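## Task

Place the CD with the blue label, and no other disc, into the CD player's tray, label facing up and resting flat inside the tray's circular recess, then shut the tray. The player must stay in its spot without being rotated or tilted. Touch the disc only on its rim or around its central hole; any robot contact on a flat face elsewhere means failure. The result must hold without the robot supporting anything at the end.

## Robot and tools

Robot: two arms, left_arm and right_arm, each with seven joints and a parallel two-finger gripper. The names do not match image sides. Shared scene frame: origin on the table surface midway between the arms, +x out over the table, +z up, left_arm on the +y side. Positions are in metres, orientations as quaternions (w, x, y, z).

Joint order, used in every row and every per-joint list: waist, shoulder, elbow, forearm roll, upper arm roll, wrist pitch, wrist roll.

ROW format (shared by execute_actions and move): one flat list of 18 numbers, each in [-1, 1], always covering both arms. Numbers 1-7 are left_arm joint offsets in the order above, 8 is left gripper position, 9 is left gripper speed; numbers 10-18 repeat this for right_arm. Joint numbers are scaled offsets, not angles: 1.0 equals 0.9985 rad for waist, shoulder, upper arm roll and elbow, and 0.8765 rad for forearm roll, wrist pitch and wrist roll. Zero means keep that joint where the reference puts it. Gripper position is absolute, not an offset: +1 fully open (85 mm), 0 about 41 mm, about -0.8 pads touch, -1 closes until stopped by something. Gripper speed sets how quickly the gap changes: about 20 mm/s at -1, 85 at 0, 150 at +1. To leave a gripper unchanged, resend its previous two numbers; a 0 is a real command.

execute_actions(actions): a list of actions, each a table of up to 15 rows; each row lasts one control step (1/30 s), and a short table repeats its last row until 15 steps pass (0.5 s). In every row of an action, joint offsets are measured from the angles at the beginning of that action, not from the previous row; for the first action of a call, from the last angles reported. An empty list just returns state and images. An action that would drive a joint more than 0.013 rad beyond its range is refused for both arms; a malformed action, or a first action failing that check, rejects the whole call. Stated ranges (rad), base to gripper: waist ±69.115, shoulder ±2.250, upper arm roll ±69.115, elbow ±2.580, forearm roll ±69.115, wrist pitch ±2.100, wrist roll ±69.115; the true ends may differ by up to 0.013. 'joint sent to its limit' means a joint was clipped at its end.

move(target, speed, blocking): target is one 18-number row as above; its offsets count from the Joint positions in the latest result showing them. All joints share one path timing, so the hand travels on a curve, lasting 0.5-10 s. speed (rad/s, 0.01-2, default 0.5) caps the joint with the longest travel. Paths ignore obstacles and the other arm. Gripper numbers are applied at the start. The result adds a 'move:' line: ending (done, off_target, moving, held, fault), limits=held or limits=none, and each arm's joint farthest from target. With blocking=false the call returns after 0.5 s; use wait or stop before sending anything else.

wait(seconds): 0 to 10; lets time pass with commands held, returns early if a move ends. stop(): brakes a running move; fingers continue. zoom_image(camera, region): camera is cam_high, cam_left_wrist or cam_right_wrist (each 896x504); region [x0, y0, x1, y1] in pixels from top-left, at most 504 by 504. finished_scene(scene): ends the current scene by its number and reports success; irreversible.

Results: each gripper's end_effector_position and end_effector_quat_wxyz (printed position may be off, more when reaching far), Joint positions and Joint velocities per arm (rad, rad/s), Joint targets (angles now being tracked), position_measured_pct (roughly 50 - 50 x finger position, 0 when fully open; stopping below about 90 short of the request means something is held, about 90 or more means pads met). 'joint command not followed' means a clearance check altered joint targets. MOTOR HOT appears from 60 °C; at 75 °C an OVER-TEMPERATURE FAULT lets the arm sag. A TORQUE FAULT halts an arm for 10 s when contact torque hits the load limit (48 N m for the first four joints, 30.2 N m for the wrist joints, held weight included).

Gripper geometry: fingers point along the gripper's +z, close along its y. The reported position is the point between closed pads; fingertips extend about 19 mm past it when closed, 6 mm when open, and move about 13 mm outward while closing, so leave clearance above surfaces. Grip force at full close is roughly 190-235 N per pad; for a softer hold, close only slightly narrower than the object.

Motion: joints are speed- and acceleration-limited; per step each target stays within 0.304 rad (first four joints) or 0.266 rad (wrist joints) of the measured angle, and targets putting the hand over 70 mm from where it is get scaled back, so big moves span several actions.

Avoid: dropping or knocking anything off the table, fast impacts, hard pressing, arms colliding, holding loads long. Handle CDs only by rim or centre hole. Loose objects may get nudged occasionally.

Each tool is called after "Emit:" by a JSON object that holds its "api" and its "payload".

## Session

Emit:
{"api": "execute_actions", "payload": {"actions": []}}

Scene clock: 0.00 s.
left_arm: end_effector_position=(+0.4398, +0.3445, +0.2001) position_measured_pct=0.0 end_effector_quat_wxyz=(+0.001, +0.100, +0.995, +0.000) | right_arm: end_effector_position=(+0.4792, -0.4078, +0.3684) position_measured_pct=0.0 end_effector_quat_wxyz=(+0.285, +0.721, +0.629, -0.057)
Joint names: [waist, shoulder, elbow, forearm roll, upper arm roll, wrist pitch, wrist roll]
Joint positions: left_arm=[-0.056  0.43   1.659  0.001 -0.003  1.051  1.515] | right_arm=[-0.152  0.141  1.674  0.567  0.207  1.149 -0.456]
Joint velocities: left_arm=[-0.     0.    -0.002  0.001 -0.001  0.001  0.   ] | right_arm=[-0.     0.001 -0.     0.001 -0.    -0.     0.   ]
Motor temperatures (°C, as the motors report them): left_arm=[35 33 33 41 31 37 42] | right_arm=[34 35 33 38 29 39 46]
Joint targets: left_arm=[-0.056 0.430 1.659 0.001 -0.003 1.051 1.515] | right_arm=[-0.152 0.141 1.674 0.567 0.207 1.149 -0.456]

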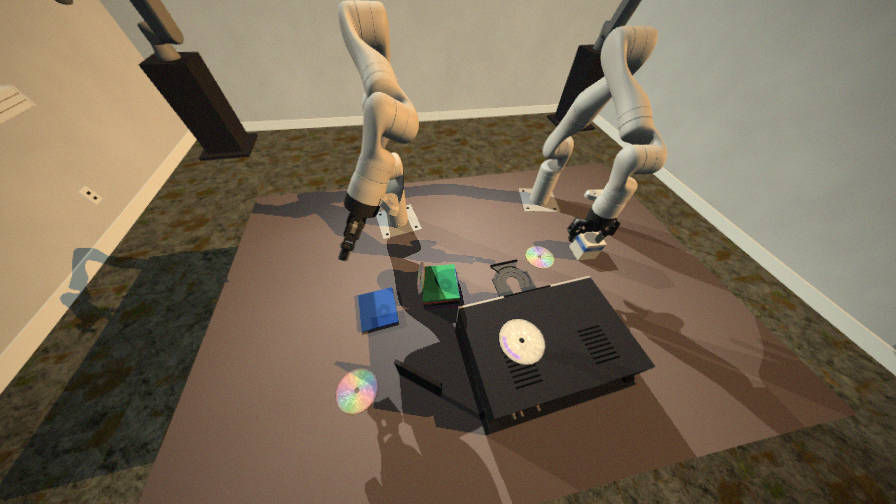

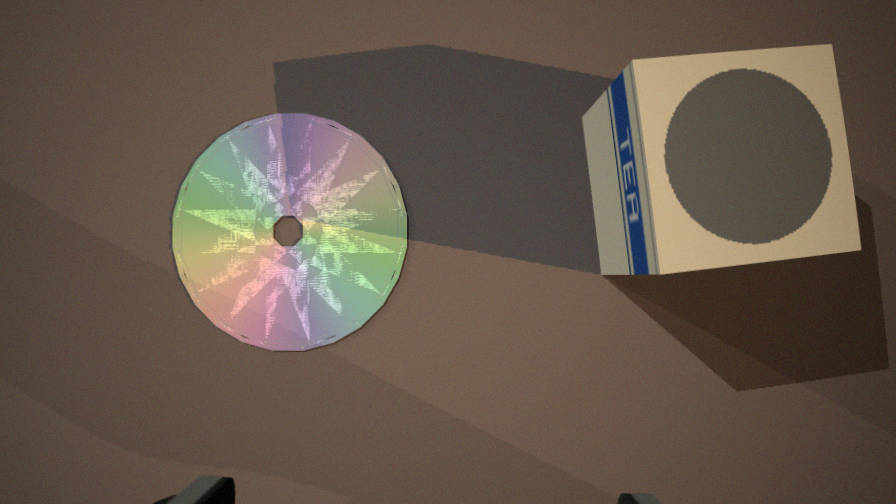

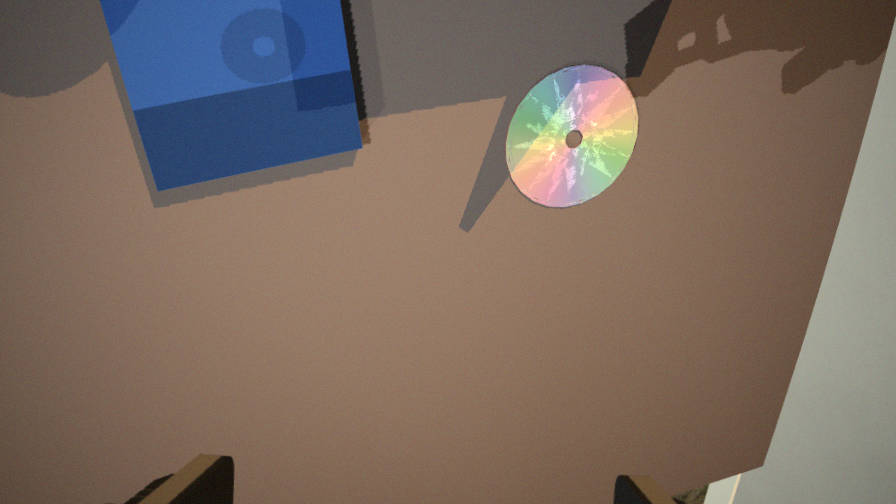

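Emit:
{"api": "zoom_image", "payload": {"camera": "cam_high", "region": [340, 230, 570, 360]}}

Emit:
{"api": "zoom_image", "payload": {"camera": "cam_high", "region": [395, 250, 485, 320]}}

Region (340, 230, 570, 360) of cam_high's 896x504 image, scaled by 2.191, with more detail than that image has; it fills the top 285 rows of this view, and the rest is white.

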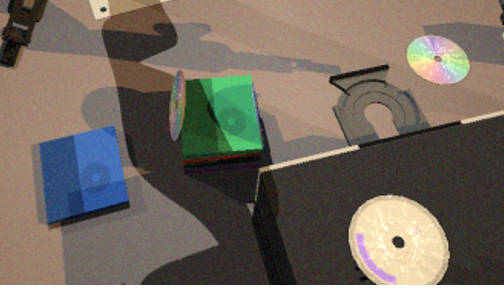

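Region (395, 250, 485, 320) of cam_high's 896x504 image, scaled by 5.600, with more detail than that image has.

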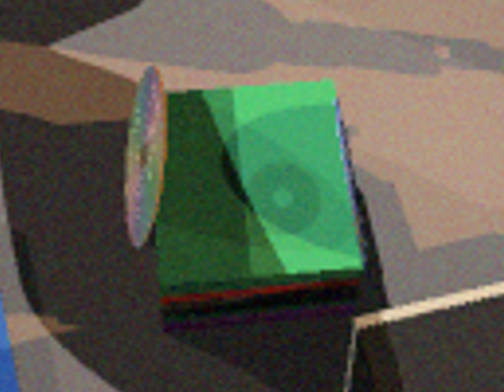

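Emit:
{"api": "zoom_image", "payload": {"camera": "cam_left_wrist", "region": [160, 100, 420, 360]}}

Emit:
{"api": "zoom_image", "payload": {"camera": "cam_high", "region": [440, 255, 480, 310]}}

Region (160, 100, 420, 360) of cam_left_wrist's 896x504 image, scaled by 1.938.

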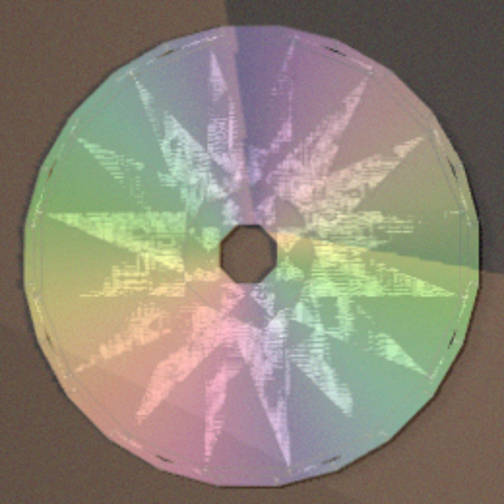

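Region (440, 255, 480, 310) of cam_high's 896x504 image, scaled by 9.164, with more detail than that image has; it fills the left 367 columns of this view, and the rest is white.

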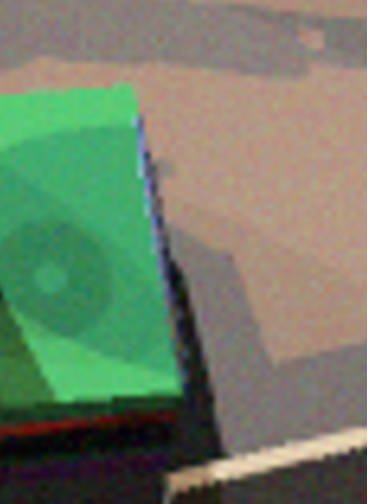

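Emit:
{"api": "move", "payload": {"target": [0,0,0,0,0,0,0,1,0, -0.19751,0.31834,-0.72107,-0.64689,-0.20731,0.6614,-0.08467,1,0], "speed": 0.8}}

Scene clock: 58.53 s.
left_arm: end_effector_position=(+0.4398, +0.3445, +0.2001) position_measured_pct=0.0 end_effector_quat_wxyz=(+0.001, +0.100, +0.995, +0.000) | right_arm: end_effector_position=(+0.4698, -0.0598, +0.4003) position_measured_pct=0.0 end_effector_quat_wxyz=(+0.000, +0.708, +0.707, -0.000)
Joint names: [waist, shoulder, elbow, forearm roll, upper arm roll, wrist pitch, wrist roll]
Joint positions: left_arm=[-0.056  0.43   1.659  0.001 -0.003  1.051  1.515] | right_arm=[-0.349  0.459  0.954 -0.     0.     1.729 -0.53 ]
Joint velocities: left_arm=[ 0.  0.  0.  0. -0. -0. -0.] | right_arm=[-0.     0.002 -0.     0.    -0.    -0.001 -0.   ]
Motor temperatures (°C, as the motors report them): left_arm=[35 33 34 41 31 37 42] | right_arm=[34 34 33 38 29 39 46]
Joint targets: left_arm=[-0.056 0.430 1.659 0.001 -0.003 1.051 1.515] | right_arm=[-0.349 0.459 0.954 -0.000 0.000 1.729 -0.530]
move: done; limits=none; left_arm: farthest joint: the waist, 0.000 radians from its target (0.000 radians at the start); right_arm: farthest joint: the waist, 0.000 radians from its target (0.197 radians at the start)

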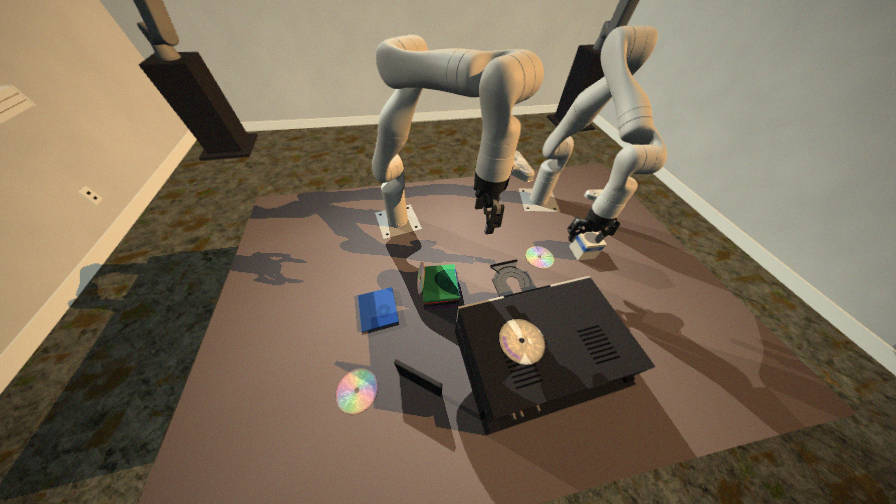

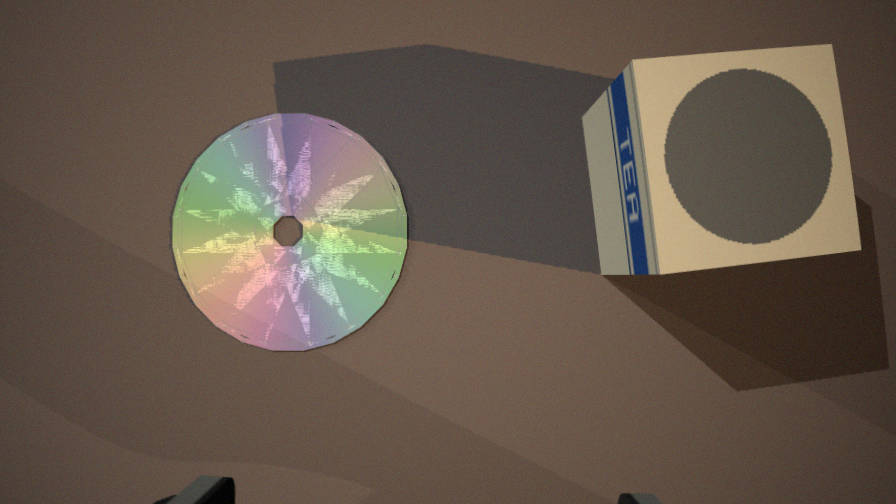

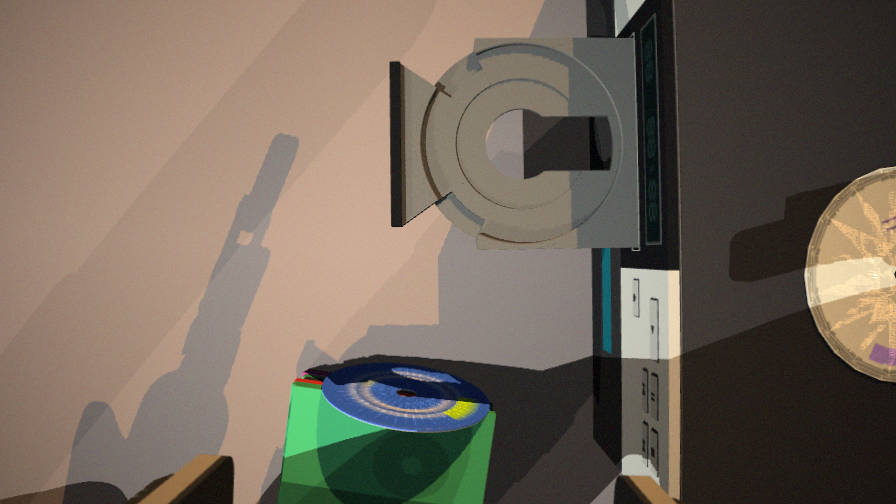

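Emit:
{"api": "zoom_image", "payload": {"camera": "cam_right_wrist", "region": [380, 20, 660, 270]}}

Emit:
{"api": "zoom_image", "payload": {"camera": "cam_right_wrist", "region": [270, 340, 510, 504]}}

Region (380, 20, 660, 270) of cam_right_wrist's 896x504 image, scaled by 1.800; it fills the top 450 rows of this view, and the rest is white.

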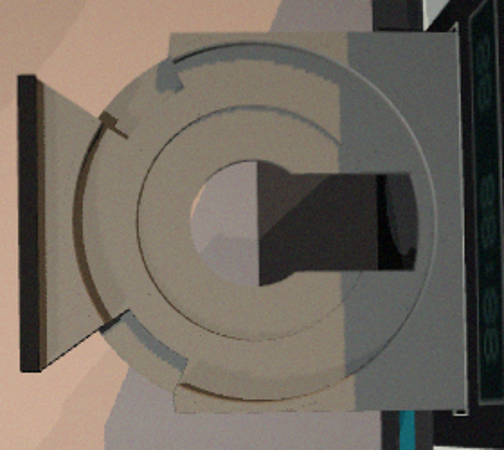

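Region (270, 340, 510, 504) of cam_right_wrist's 896x504 image, scaled by 2.100; it fills the top 344 rows of this view, and the rest is white.

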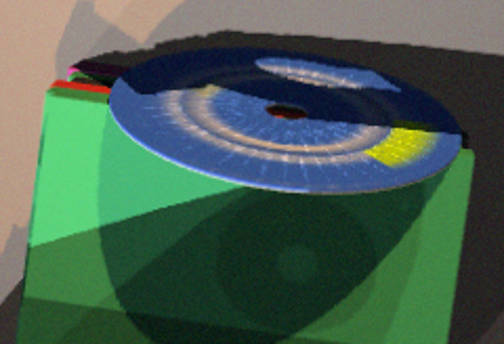

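Emit:
{"api": "execute_actions", "payload": {"actions": []}}

Scene clock: 88.37 s.
left_arm: end_effector_position=(+0.4398, +0.3445, +0.2001) position_measured_pct=0.0 end_effector_quat_wxyz=(+0.001, +0.100, +0.995, +0.000) | right_arm: end_effector_position=(+0.4698, -0.0598, +0.4002) position_measured_pct=0.0 end_effector_quat_wxyz=(-0.000, +0.708, +0.707, -0.000)
Joint names: [waist, shoulder, elbow, forearm roll, upper arm roll, wrist pitch, wrist roll]
Joint positions: left_arm=[-0.056  0.43   1.659  0.001 -0.003  1.051  1.515] | right_arm=[-0.349  0.459  0.954 -0.     0.     1.729 -0.53 ]
Joint velocities: left_arm=[-0.     0.    -0.001 -0.     0.001  0.001  0.   ] | right_arm=[-0.     0.001  0.     0.002 -0.     0.001 -0.   ]
Motor temperatures (°C, as the motors report them): left_arm=[35 33 34 41 31 37 42] | right_arm=[34 35 33 38 29 39 46]
Joint targets: left_arm=[-0.056 0.430 1.659 0.001 -0.003 1.051 1.515] | right_arm=[-0.349 0.459 0.954 -0.000 0.000 1.729 -0.530]

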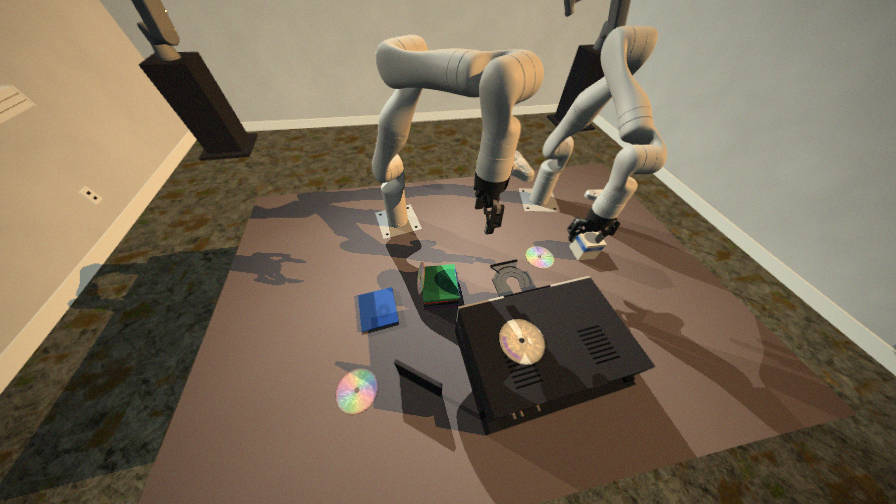

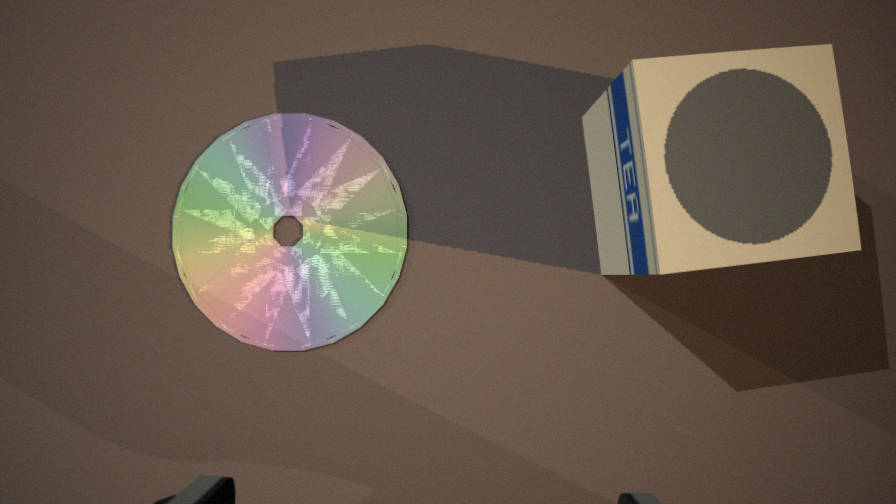

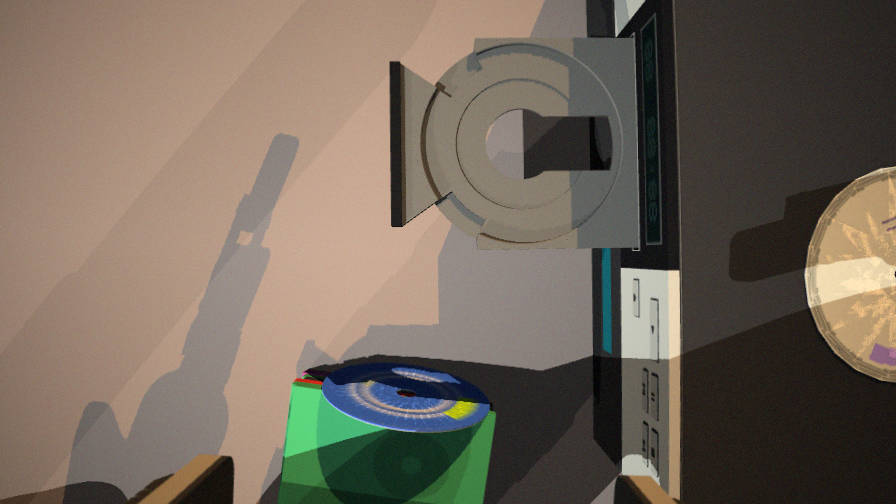

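Emit:
{"api": "zoom_image", "payload": {"camera": "cam_right_wrist", "region": [270, 330, 530, 504]}}

Emit:
{"api": "zoom_image", "payload": {"camera": "cam_high", "region": [390, 240, 570, 340]}}

Region (270, 330, 530, 504) of cam_right_wrist's 896x504 image, scaled by 1.938; it fills the top 337 rows of this view, and the rest is white.

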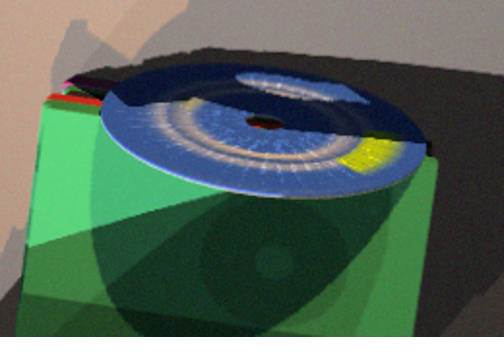

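Region (390, 240, 570, 340) of cam_high's 896x504 image, scaled by 2.800, with more detail than that image has.

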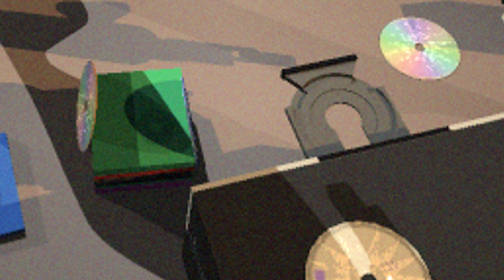

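Emit:
{"api": "move", "payload": {"target": [-0.0401, 0.1002, -0.030, 0.9698, 0.003, 0.2852, 0.4564, 1, 0, 0.1152, -0.0551, 0.4106, -0.1426, 0, -0.4564, 1.0, -1, 1], "speed": 1.2}}

Scene clock: 209.70 s.
left_arm: end_effector_position=(+0.4036, +0.1385, +0.2631) position_measured_pct=0.0 end_effector_quat_wxyz=(-0.225, -0.277, +0.873, -0.334) | right_arm: end_effector_position=(+0.4701, -0.0809, +0.3014) position_measured_pct=91.7 end_effector_quat_wxyz=(-0.029, +0.406, +0.912, +0.058)
Joint names: [waist, shoulder, elbow, forearm roll, upper arm roll, wrist pitch, wrist roll]
Joint positions: left_arm=[-0.096  0.53   1.629  0.851 -0.     1.301  1.915] | right_arm=[-0.234  0.404  1.364 -0.125  0.     1.329  0.346]
Joint velocities: left_arm=[-0.001  0.002  0.     0.    -0.     0.     0.   ] | right_arm=[ 0.002 -0.     0.001  0.002 -0.    -0.002  0.   ]
Motor temperatures (°C, as the motors report them): left_arm=[35 33 34 41 31 37 42] | right_arm=[34 35 33 38 29 39 46]
Joint targets: left_arm=[-0.096 0.530 1.629 0.851 -0.000 1.301 1.915] | right_arm=[-0.234 0.404 1.364 -0.125 0.000 1.329 0.346]
move: done; limits=none; left_arm: farthest joint: the waist, 0.000 radians from its target (0.040 radians at the start); right_arm: farthest joint: the waist, 0.000 radians from its target (0.115 radians at the start)

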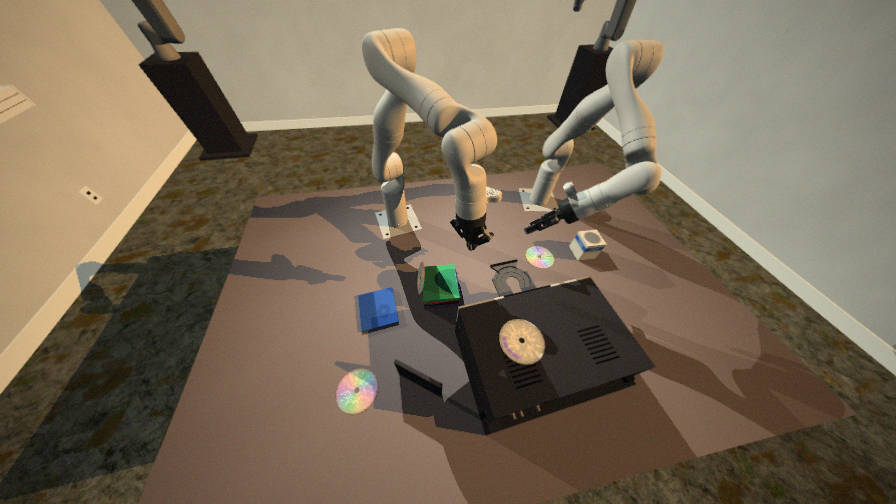

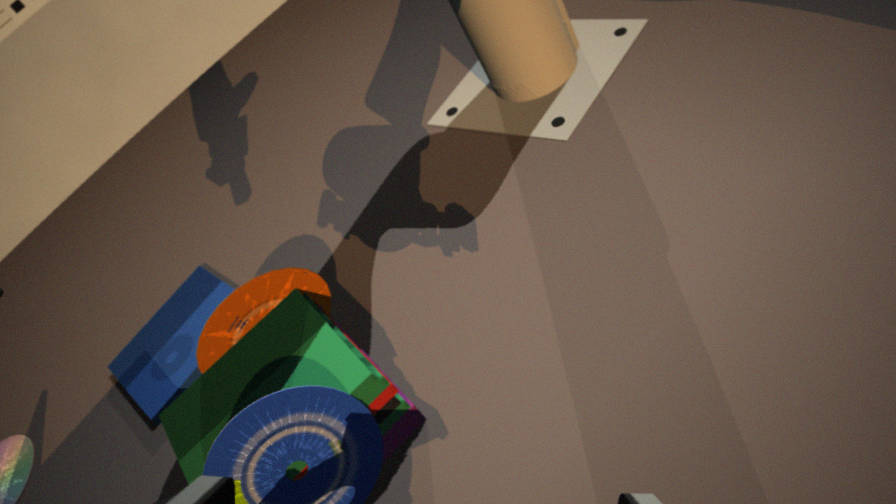

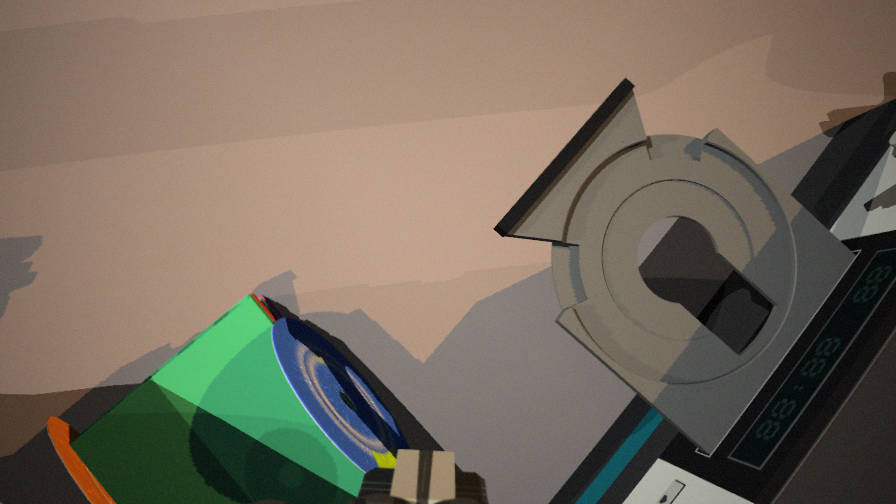

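Emit:
{"api": "move", "payload": {"target": [-0.0404, 0.4599, 0.0018, 0.6282, 0, 0.1265, 0.2092, 1, 0, 0.1146, -0.0562, 0.4162, -0.1434, 0, -0.4495, 1.0, -0.5, 0], "speed": 1.1}}

Scene clock: 219.17 s.
left_arm: end_effector_position=(+0.4645, +0.0744, +0.1752) position_measured_pct=0.0 end_effector_quat_wxyz=(+0.470, +0.514, -0.588, +0.411) | right_arm: end_effector_position=(+0.4370, -0.1237, +0.2105) position_measured_pct=75.0 end_effector_quat_wxyz=(+0.004, +0.094, +0.989, +0.111)
Joint names: [waist, shoulder, elbow, forearm roll, upper arm roll, wrist pitch, wrist roll]
Joint positions: left_arm=[-0.137  0.989  1.631  1.402 -0.     1.412  2.098] | right_arm=[-0.12   0.348  1.779 -0.251  0.     0.935  1.223]
Joint velocities: left_arm=[-0.     0.003 -0.     0.001  0.     0.001  0.   ] | right_arm=[-0.    -0.001  0.    -0.    -0.     0.001  0.   ]
Motor temperatures (°C, as the motors report them): left_arm=[35 33 34 41 31 37 42] | right_arm=[34 35 33 38 29 39 46]
Joint targets: left_arm=[-0.137 0.989 1.631 1.402 -0.000 1.412 2.098] | right_arm=[-0.120 0.348 1.779 -0.251 0.000 0.935 1.223]
move: done; limits=none; left_arm: farthest joint: the waist, 0.000 radians from its target (0.040 radians at the start); right_arm: farthest joint: the waist, 0.001 radians from its target (0.115 radians at the start)

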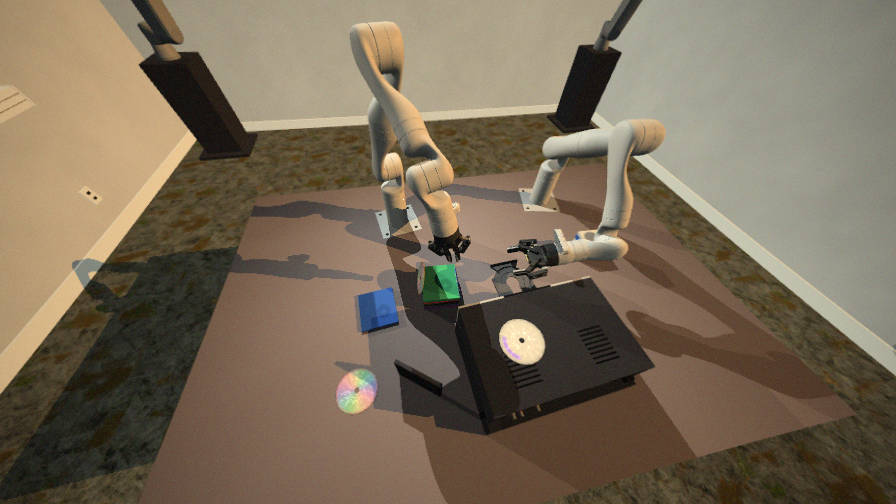

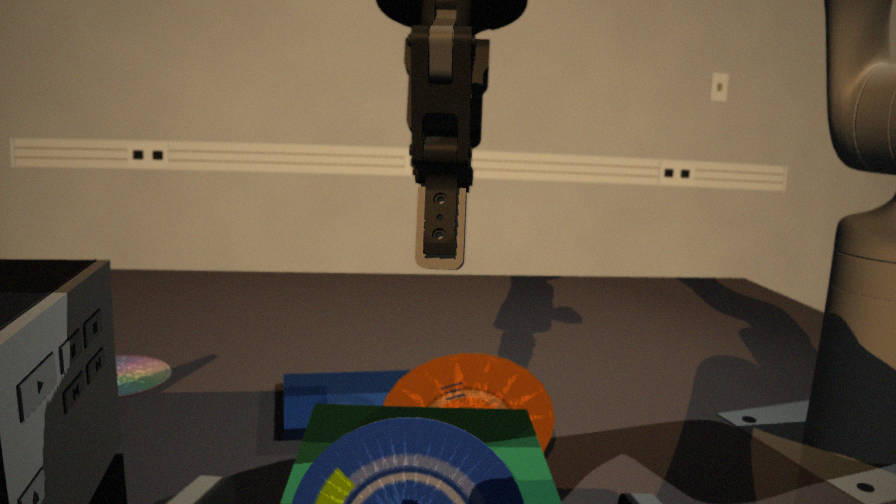

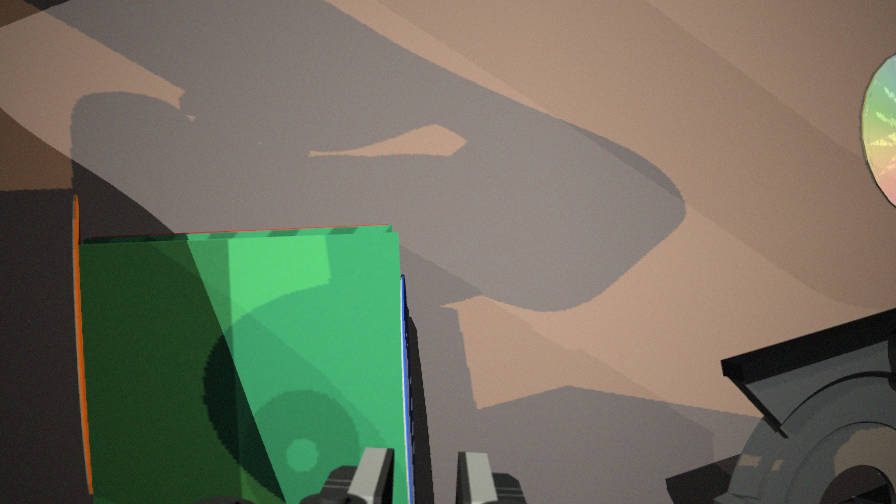

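Emit:
{"api": "zoom_image", "payload": {"camera": "cam_right_wrist", "region": [340, 214, 500, 504]}}

Emit:
{"api": "zoom_image", "payload": {"camera": "cam_left_wrist", "region": [270, 170, 570, 504]}}

Region (340, 214, 500, 504) of cam_right_wrist's 896x504 image, scaled by 1.738; it fills the left 278 columns of this view, and the rest is white.

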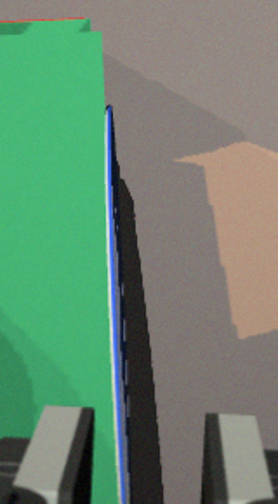

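Region (270, 170, 570, 504) of cam_left_wrist's 896x504 image, scaled by 1.509; it fills the left 453 columns of this view, and the rest is white.

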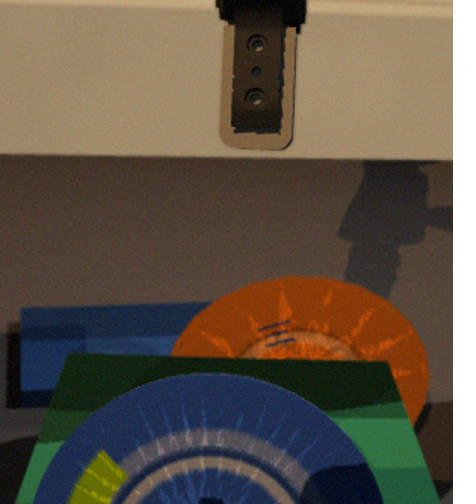

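Emit:
{"api": "move", "payload": {"target": [0, 0, 0, 0, 0, 0, 0, 1, 0, -0.002, 0.1317, 0.0473, -0.048, 0, -0.1967, 0.1343, -0.5, 0], "speed": 0.3}}

Scene clock: 262.00 s.
left_arm: end_effector_position=(+0.4645, +0.0744, +0.1752) position_measured_pct=0.0 end_effector_quat_wxyz=(+0.470, +0.514, -0.588, +0.411) | right_arm: end_effector_position=(+0.4528, -0.1180, +0.1436) position_measured_pct=75.0 end_effector_quat_wxyz=(+0.007, +0.066, +0.992, +0.110)
Joint names: [waist, shoulder, elbow, forearm roll, upper arm roll, wrist pitch, wrist roll]
Joint positions: left_arm=[-0.137  0.989  1.631  1.402 -0.     1.412  2.098] | right_arm=[-0.122  0.479  1.826 -0.293  0.     0.763  1.34 ]
Joint velocities: left_arm=[ 0.    -0.    -0.002  0.    -0.     0.    -0.   ] | right_arm=[ 0.     0.003 -0.     0.    -0.     0.    -0.   ]
Motor temperatures (°C, as the motors report them): left_arm=[35 33 34 41 31 37 42] | right_arm=[34 35 33 38 29 39 46]
Joint targets: left_arm=[-0.137 0.989 1.631 1.402 -0.000 1.412 2.098] | right_arm=[-0.122 0.480 1.826 -0.293 0.000 0.763 1.340]
move: done; limits=none; left_arm: farthest joint: the waist, 0.000 radians from its target (0.000 radians at the start); right_arm: farthest joint: the waist, 0.000 radians from its target (0.002 radians at the start)

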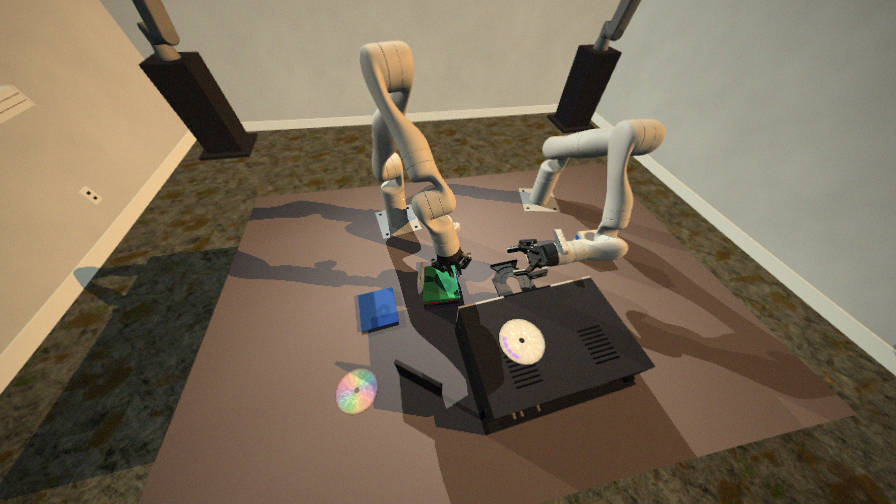

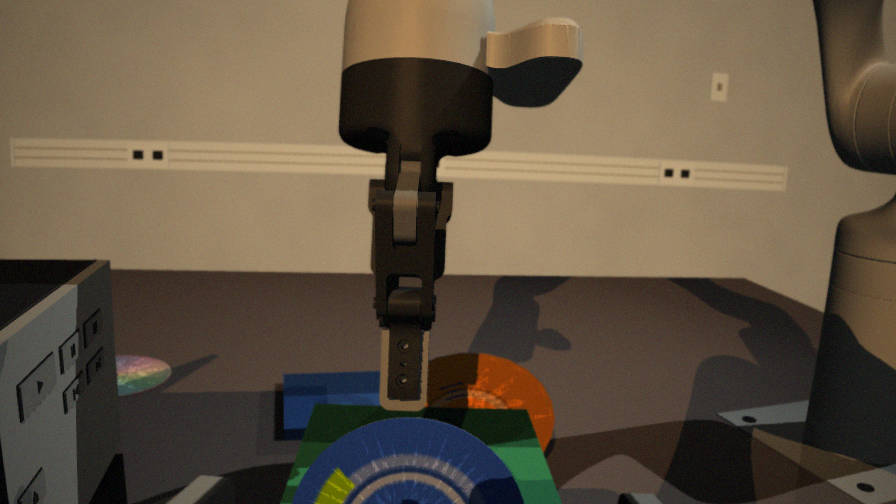

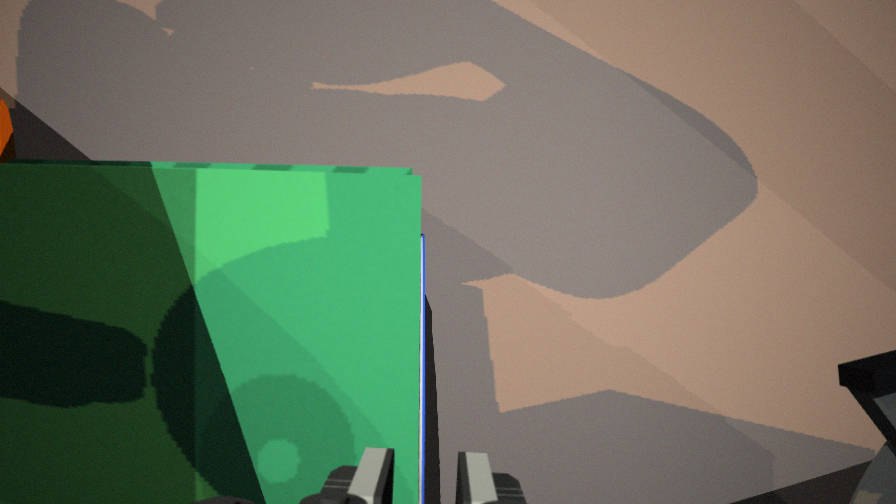

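Emit:
{"api": "zoom_image", "payload": {"camera": "cam_left_wrist", "region": [340, 320, 480, 460]}}

Region (340, 320, 480, 460) of cam_left_wrist's 896x504 image, scaled by 3.600.

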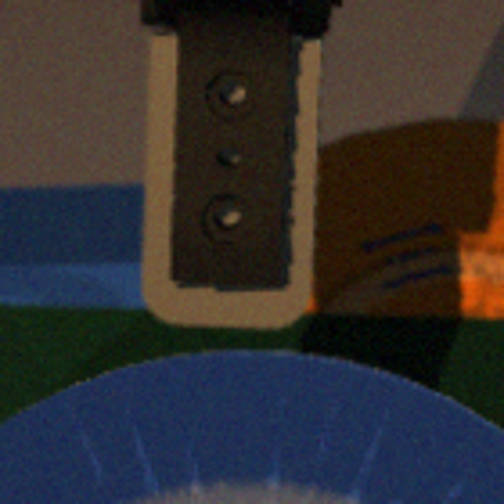

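Emit:
{"api": "move", "payload": {"target": [0, 0, 0, 0, 0, 0, 0, 1, 0, -0.00438, 0.01084, 0.01721, -0.00972, 0, -0.03161, 0.00862, -0.62, -0.5], "speed": 0.05}}

Emit:
{"api": "zoom_image", "payload": {"camera": "cam_left_wrist", "region": [350, 360, 470, 480]}}

Scene clock: 317.83 s.
left_arm: end_effector_position=(+0.4645, +0.0744, +0.1752) position_measured_pct=0.0 end_effector_quat_wxyz=(+0.470, +0.514, -0.588, +0.411) | right_arm: end_effector_position=(+0.4505, -0.1168, +0.1350) position_measured_pct=81.3 end_effector_quat_wxyz=(+0.007, +0.066, +0.992, +0.110)
Joint names: [waist, shoulder, elbow, forearm roll, upper arm roll, wrist pitch, wrist roll]
Joint positions: left_arm=[-0.137  0.989  1.631  1.402 -0.     1.412  2.098] | right_arm=[-0.126  0.49   1.844 -0.301  0.     0.735  1.348]
Joint velocities: left_arm=[-0.    -0.001 -0.001 -0.     0.001 -0.    -0.   ] | right_arm=[-0.     0.001  0.     0.001  0.    -0.001  0.001]
Motor temperatures (°C, as the motors report them): left_arm=[35 34 34 41 31 37 42] | right_arm=[34 35 33 38 29 39 46]
Joint targets: left_arm=[-0.137 0.989 1.631 1.402 -0.000 1.412 2.098] | right_arm=[-0.126 0.490 1.844 -0.301 0.000 0.735 1.348]
move: done; limits=none; left_arm: farthest joint: the waist, 0.000 radians from its target (0.000 radians at the start); right_arm: farthest joint: the waist, 0.000 radians from its target (0.004 radians at the start)

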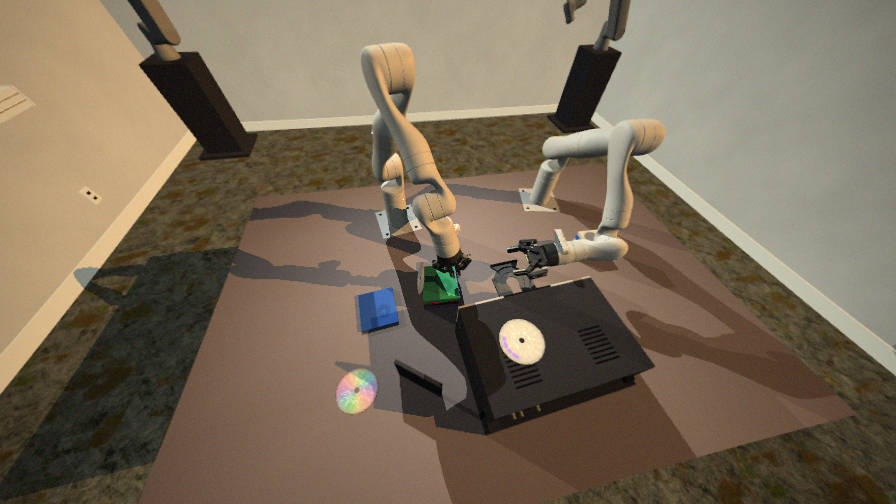

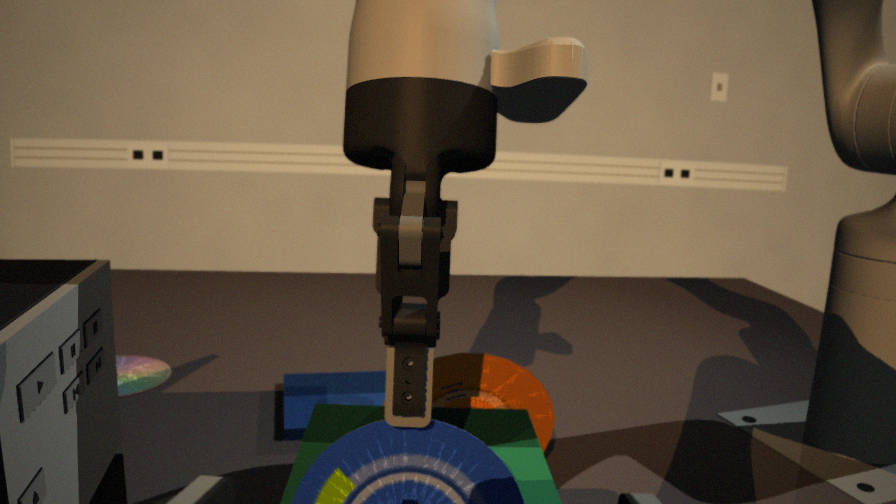

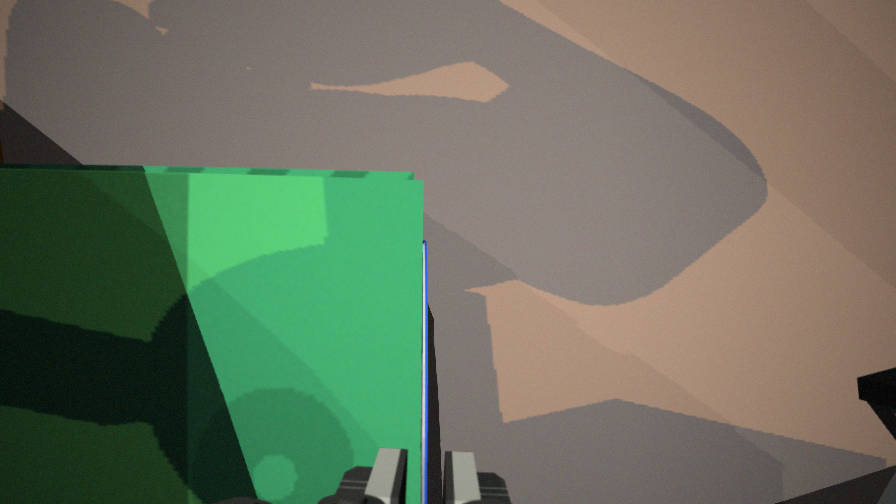

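Region (350, 360, 470, 480) of cam_left_wrist's 896x504 image, scaled by 4.200.

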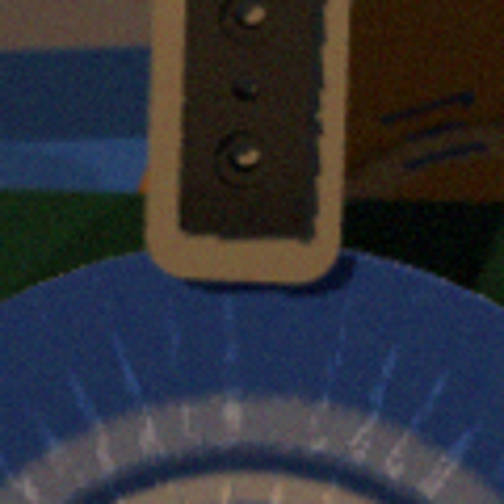

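Emit:
{"api": "execute_actions", "payload": {"actions": [[[0,0,0,0,0,0,0,1,0,0,0,0,0,0,0,0,-1,-0.6]]]}}

Emit:
{"api": "zoom_image", "payload": {"camera": "cam_left_wrist", "region": [350, 360, 470, 480]}}

Scene clock: 327.43 s.
left_arm: end_effector_position=(+0.4645, +0.0744, +0.1752) position_measured_pct=0.0 end_effector_quat_wxyz=(+0.470, +0.514, -0.588, +0.411) | right_arm: end_effector_position=(+0.4505, -0.1167, +0.1350) position_measured_pct=91.7 end_effector_quat_wxyz=(+0.007, +0.066, +0.992, +0.110)
Joint names: [waist, shoulder, elbow, forearm roll, upper arm roll, wrist pitch, wrist roll]
Joint positions: left_arm=[-0.137  0.989  1.631  1.402 -0.     1.412  2.098] | right_arm=[-0.126  0.49   1.844 -0.301  0.     0.735  1.348]
Joint velocities: left_arm=[ 0.    -0.     0.     0.001  0.     0.001 -0.   ] | right_arm=[ 0.     0.001  0.    -0.     0.     0.001  0.   ]
Motor temperatures (°C, as the motors report them): left_arm=[35 34 34 41 31 37 42] | right_arm=[34 35 33 38 29 39 46]
Joint targets: left_arm=[-0.137 0.989 1.631 1.402 -0.000 1.412 2.098] | right_arm=[-0.126 0.490 1.844 -0.301 0.000 0.735 1.348]

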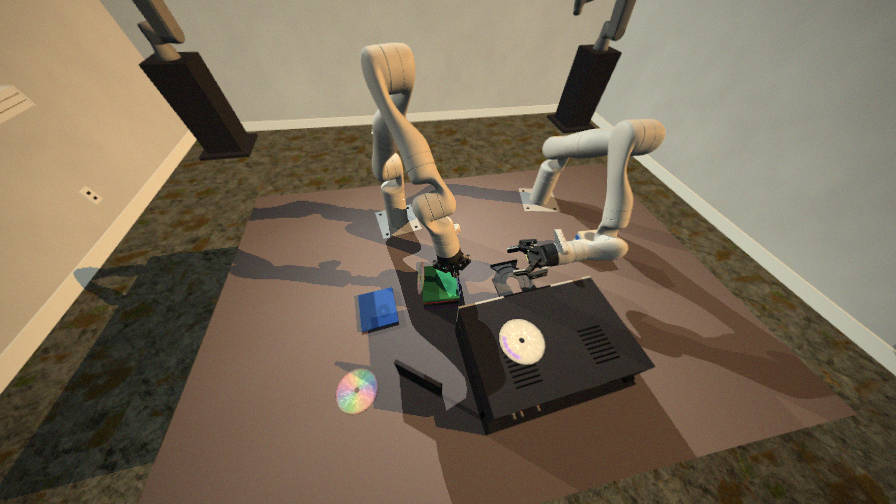

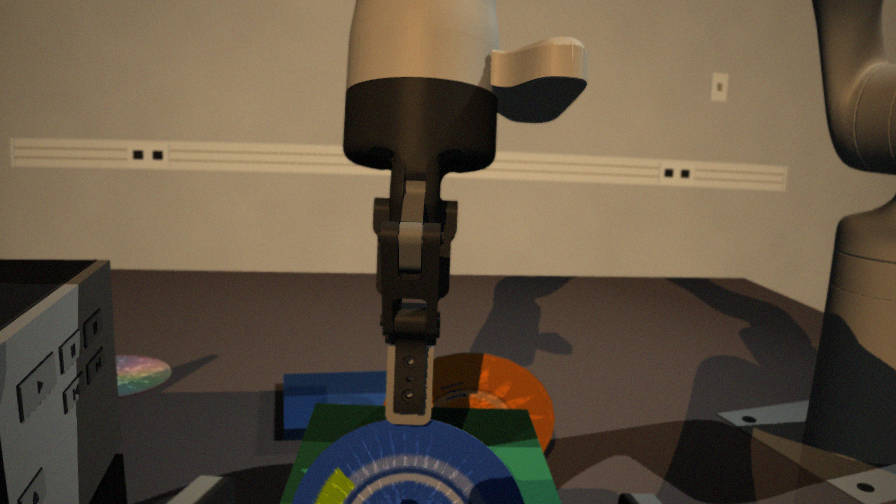

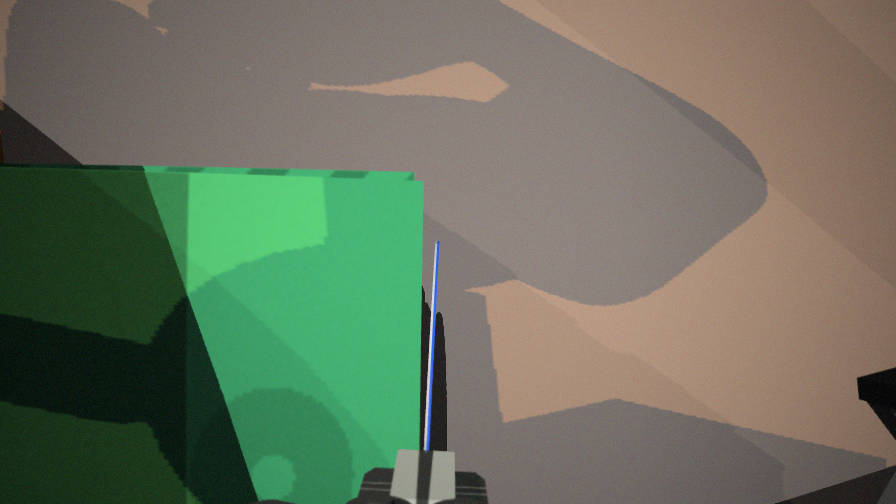

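Region (350, 360, 470, 480) of cam_left_wrist's 896x504 image, scaled by 4.200.

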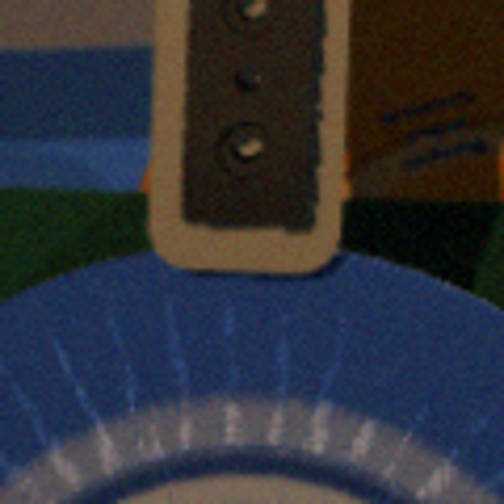

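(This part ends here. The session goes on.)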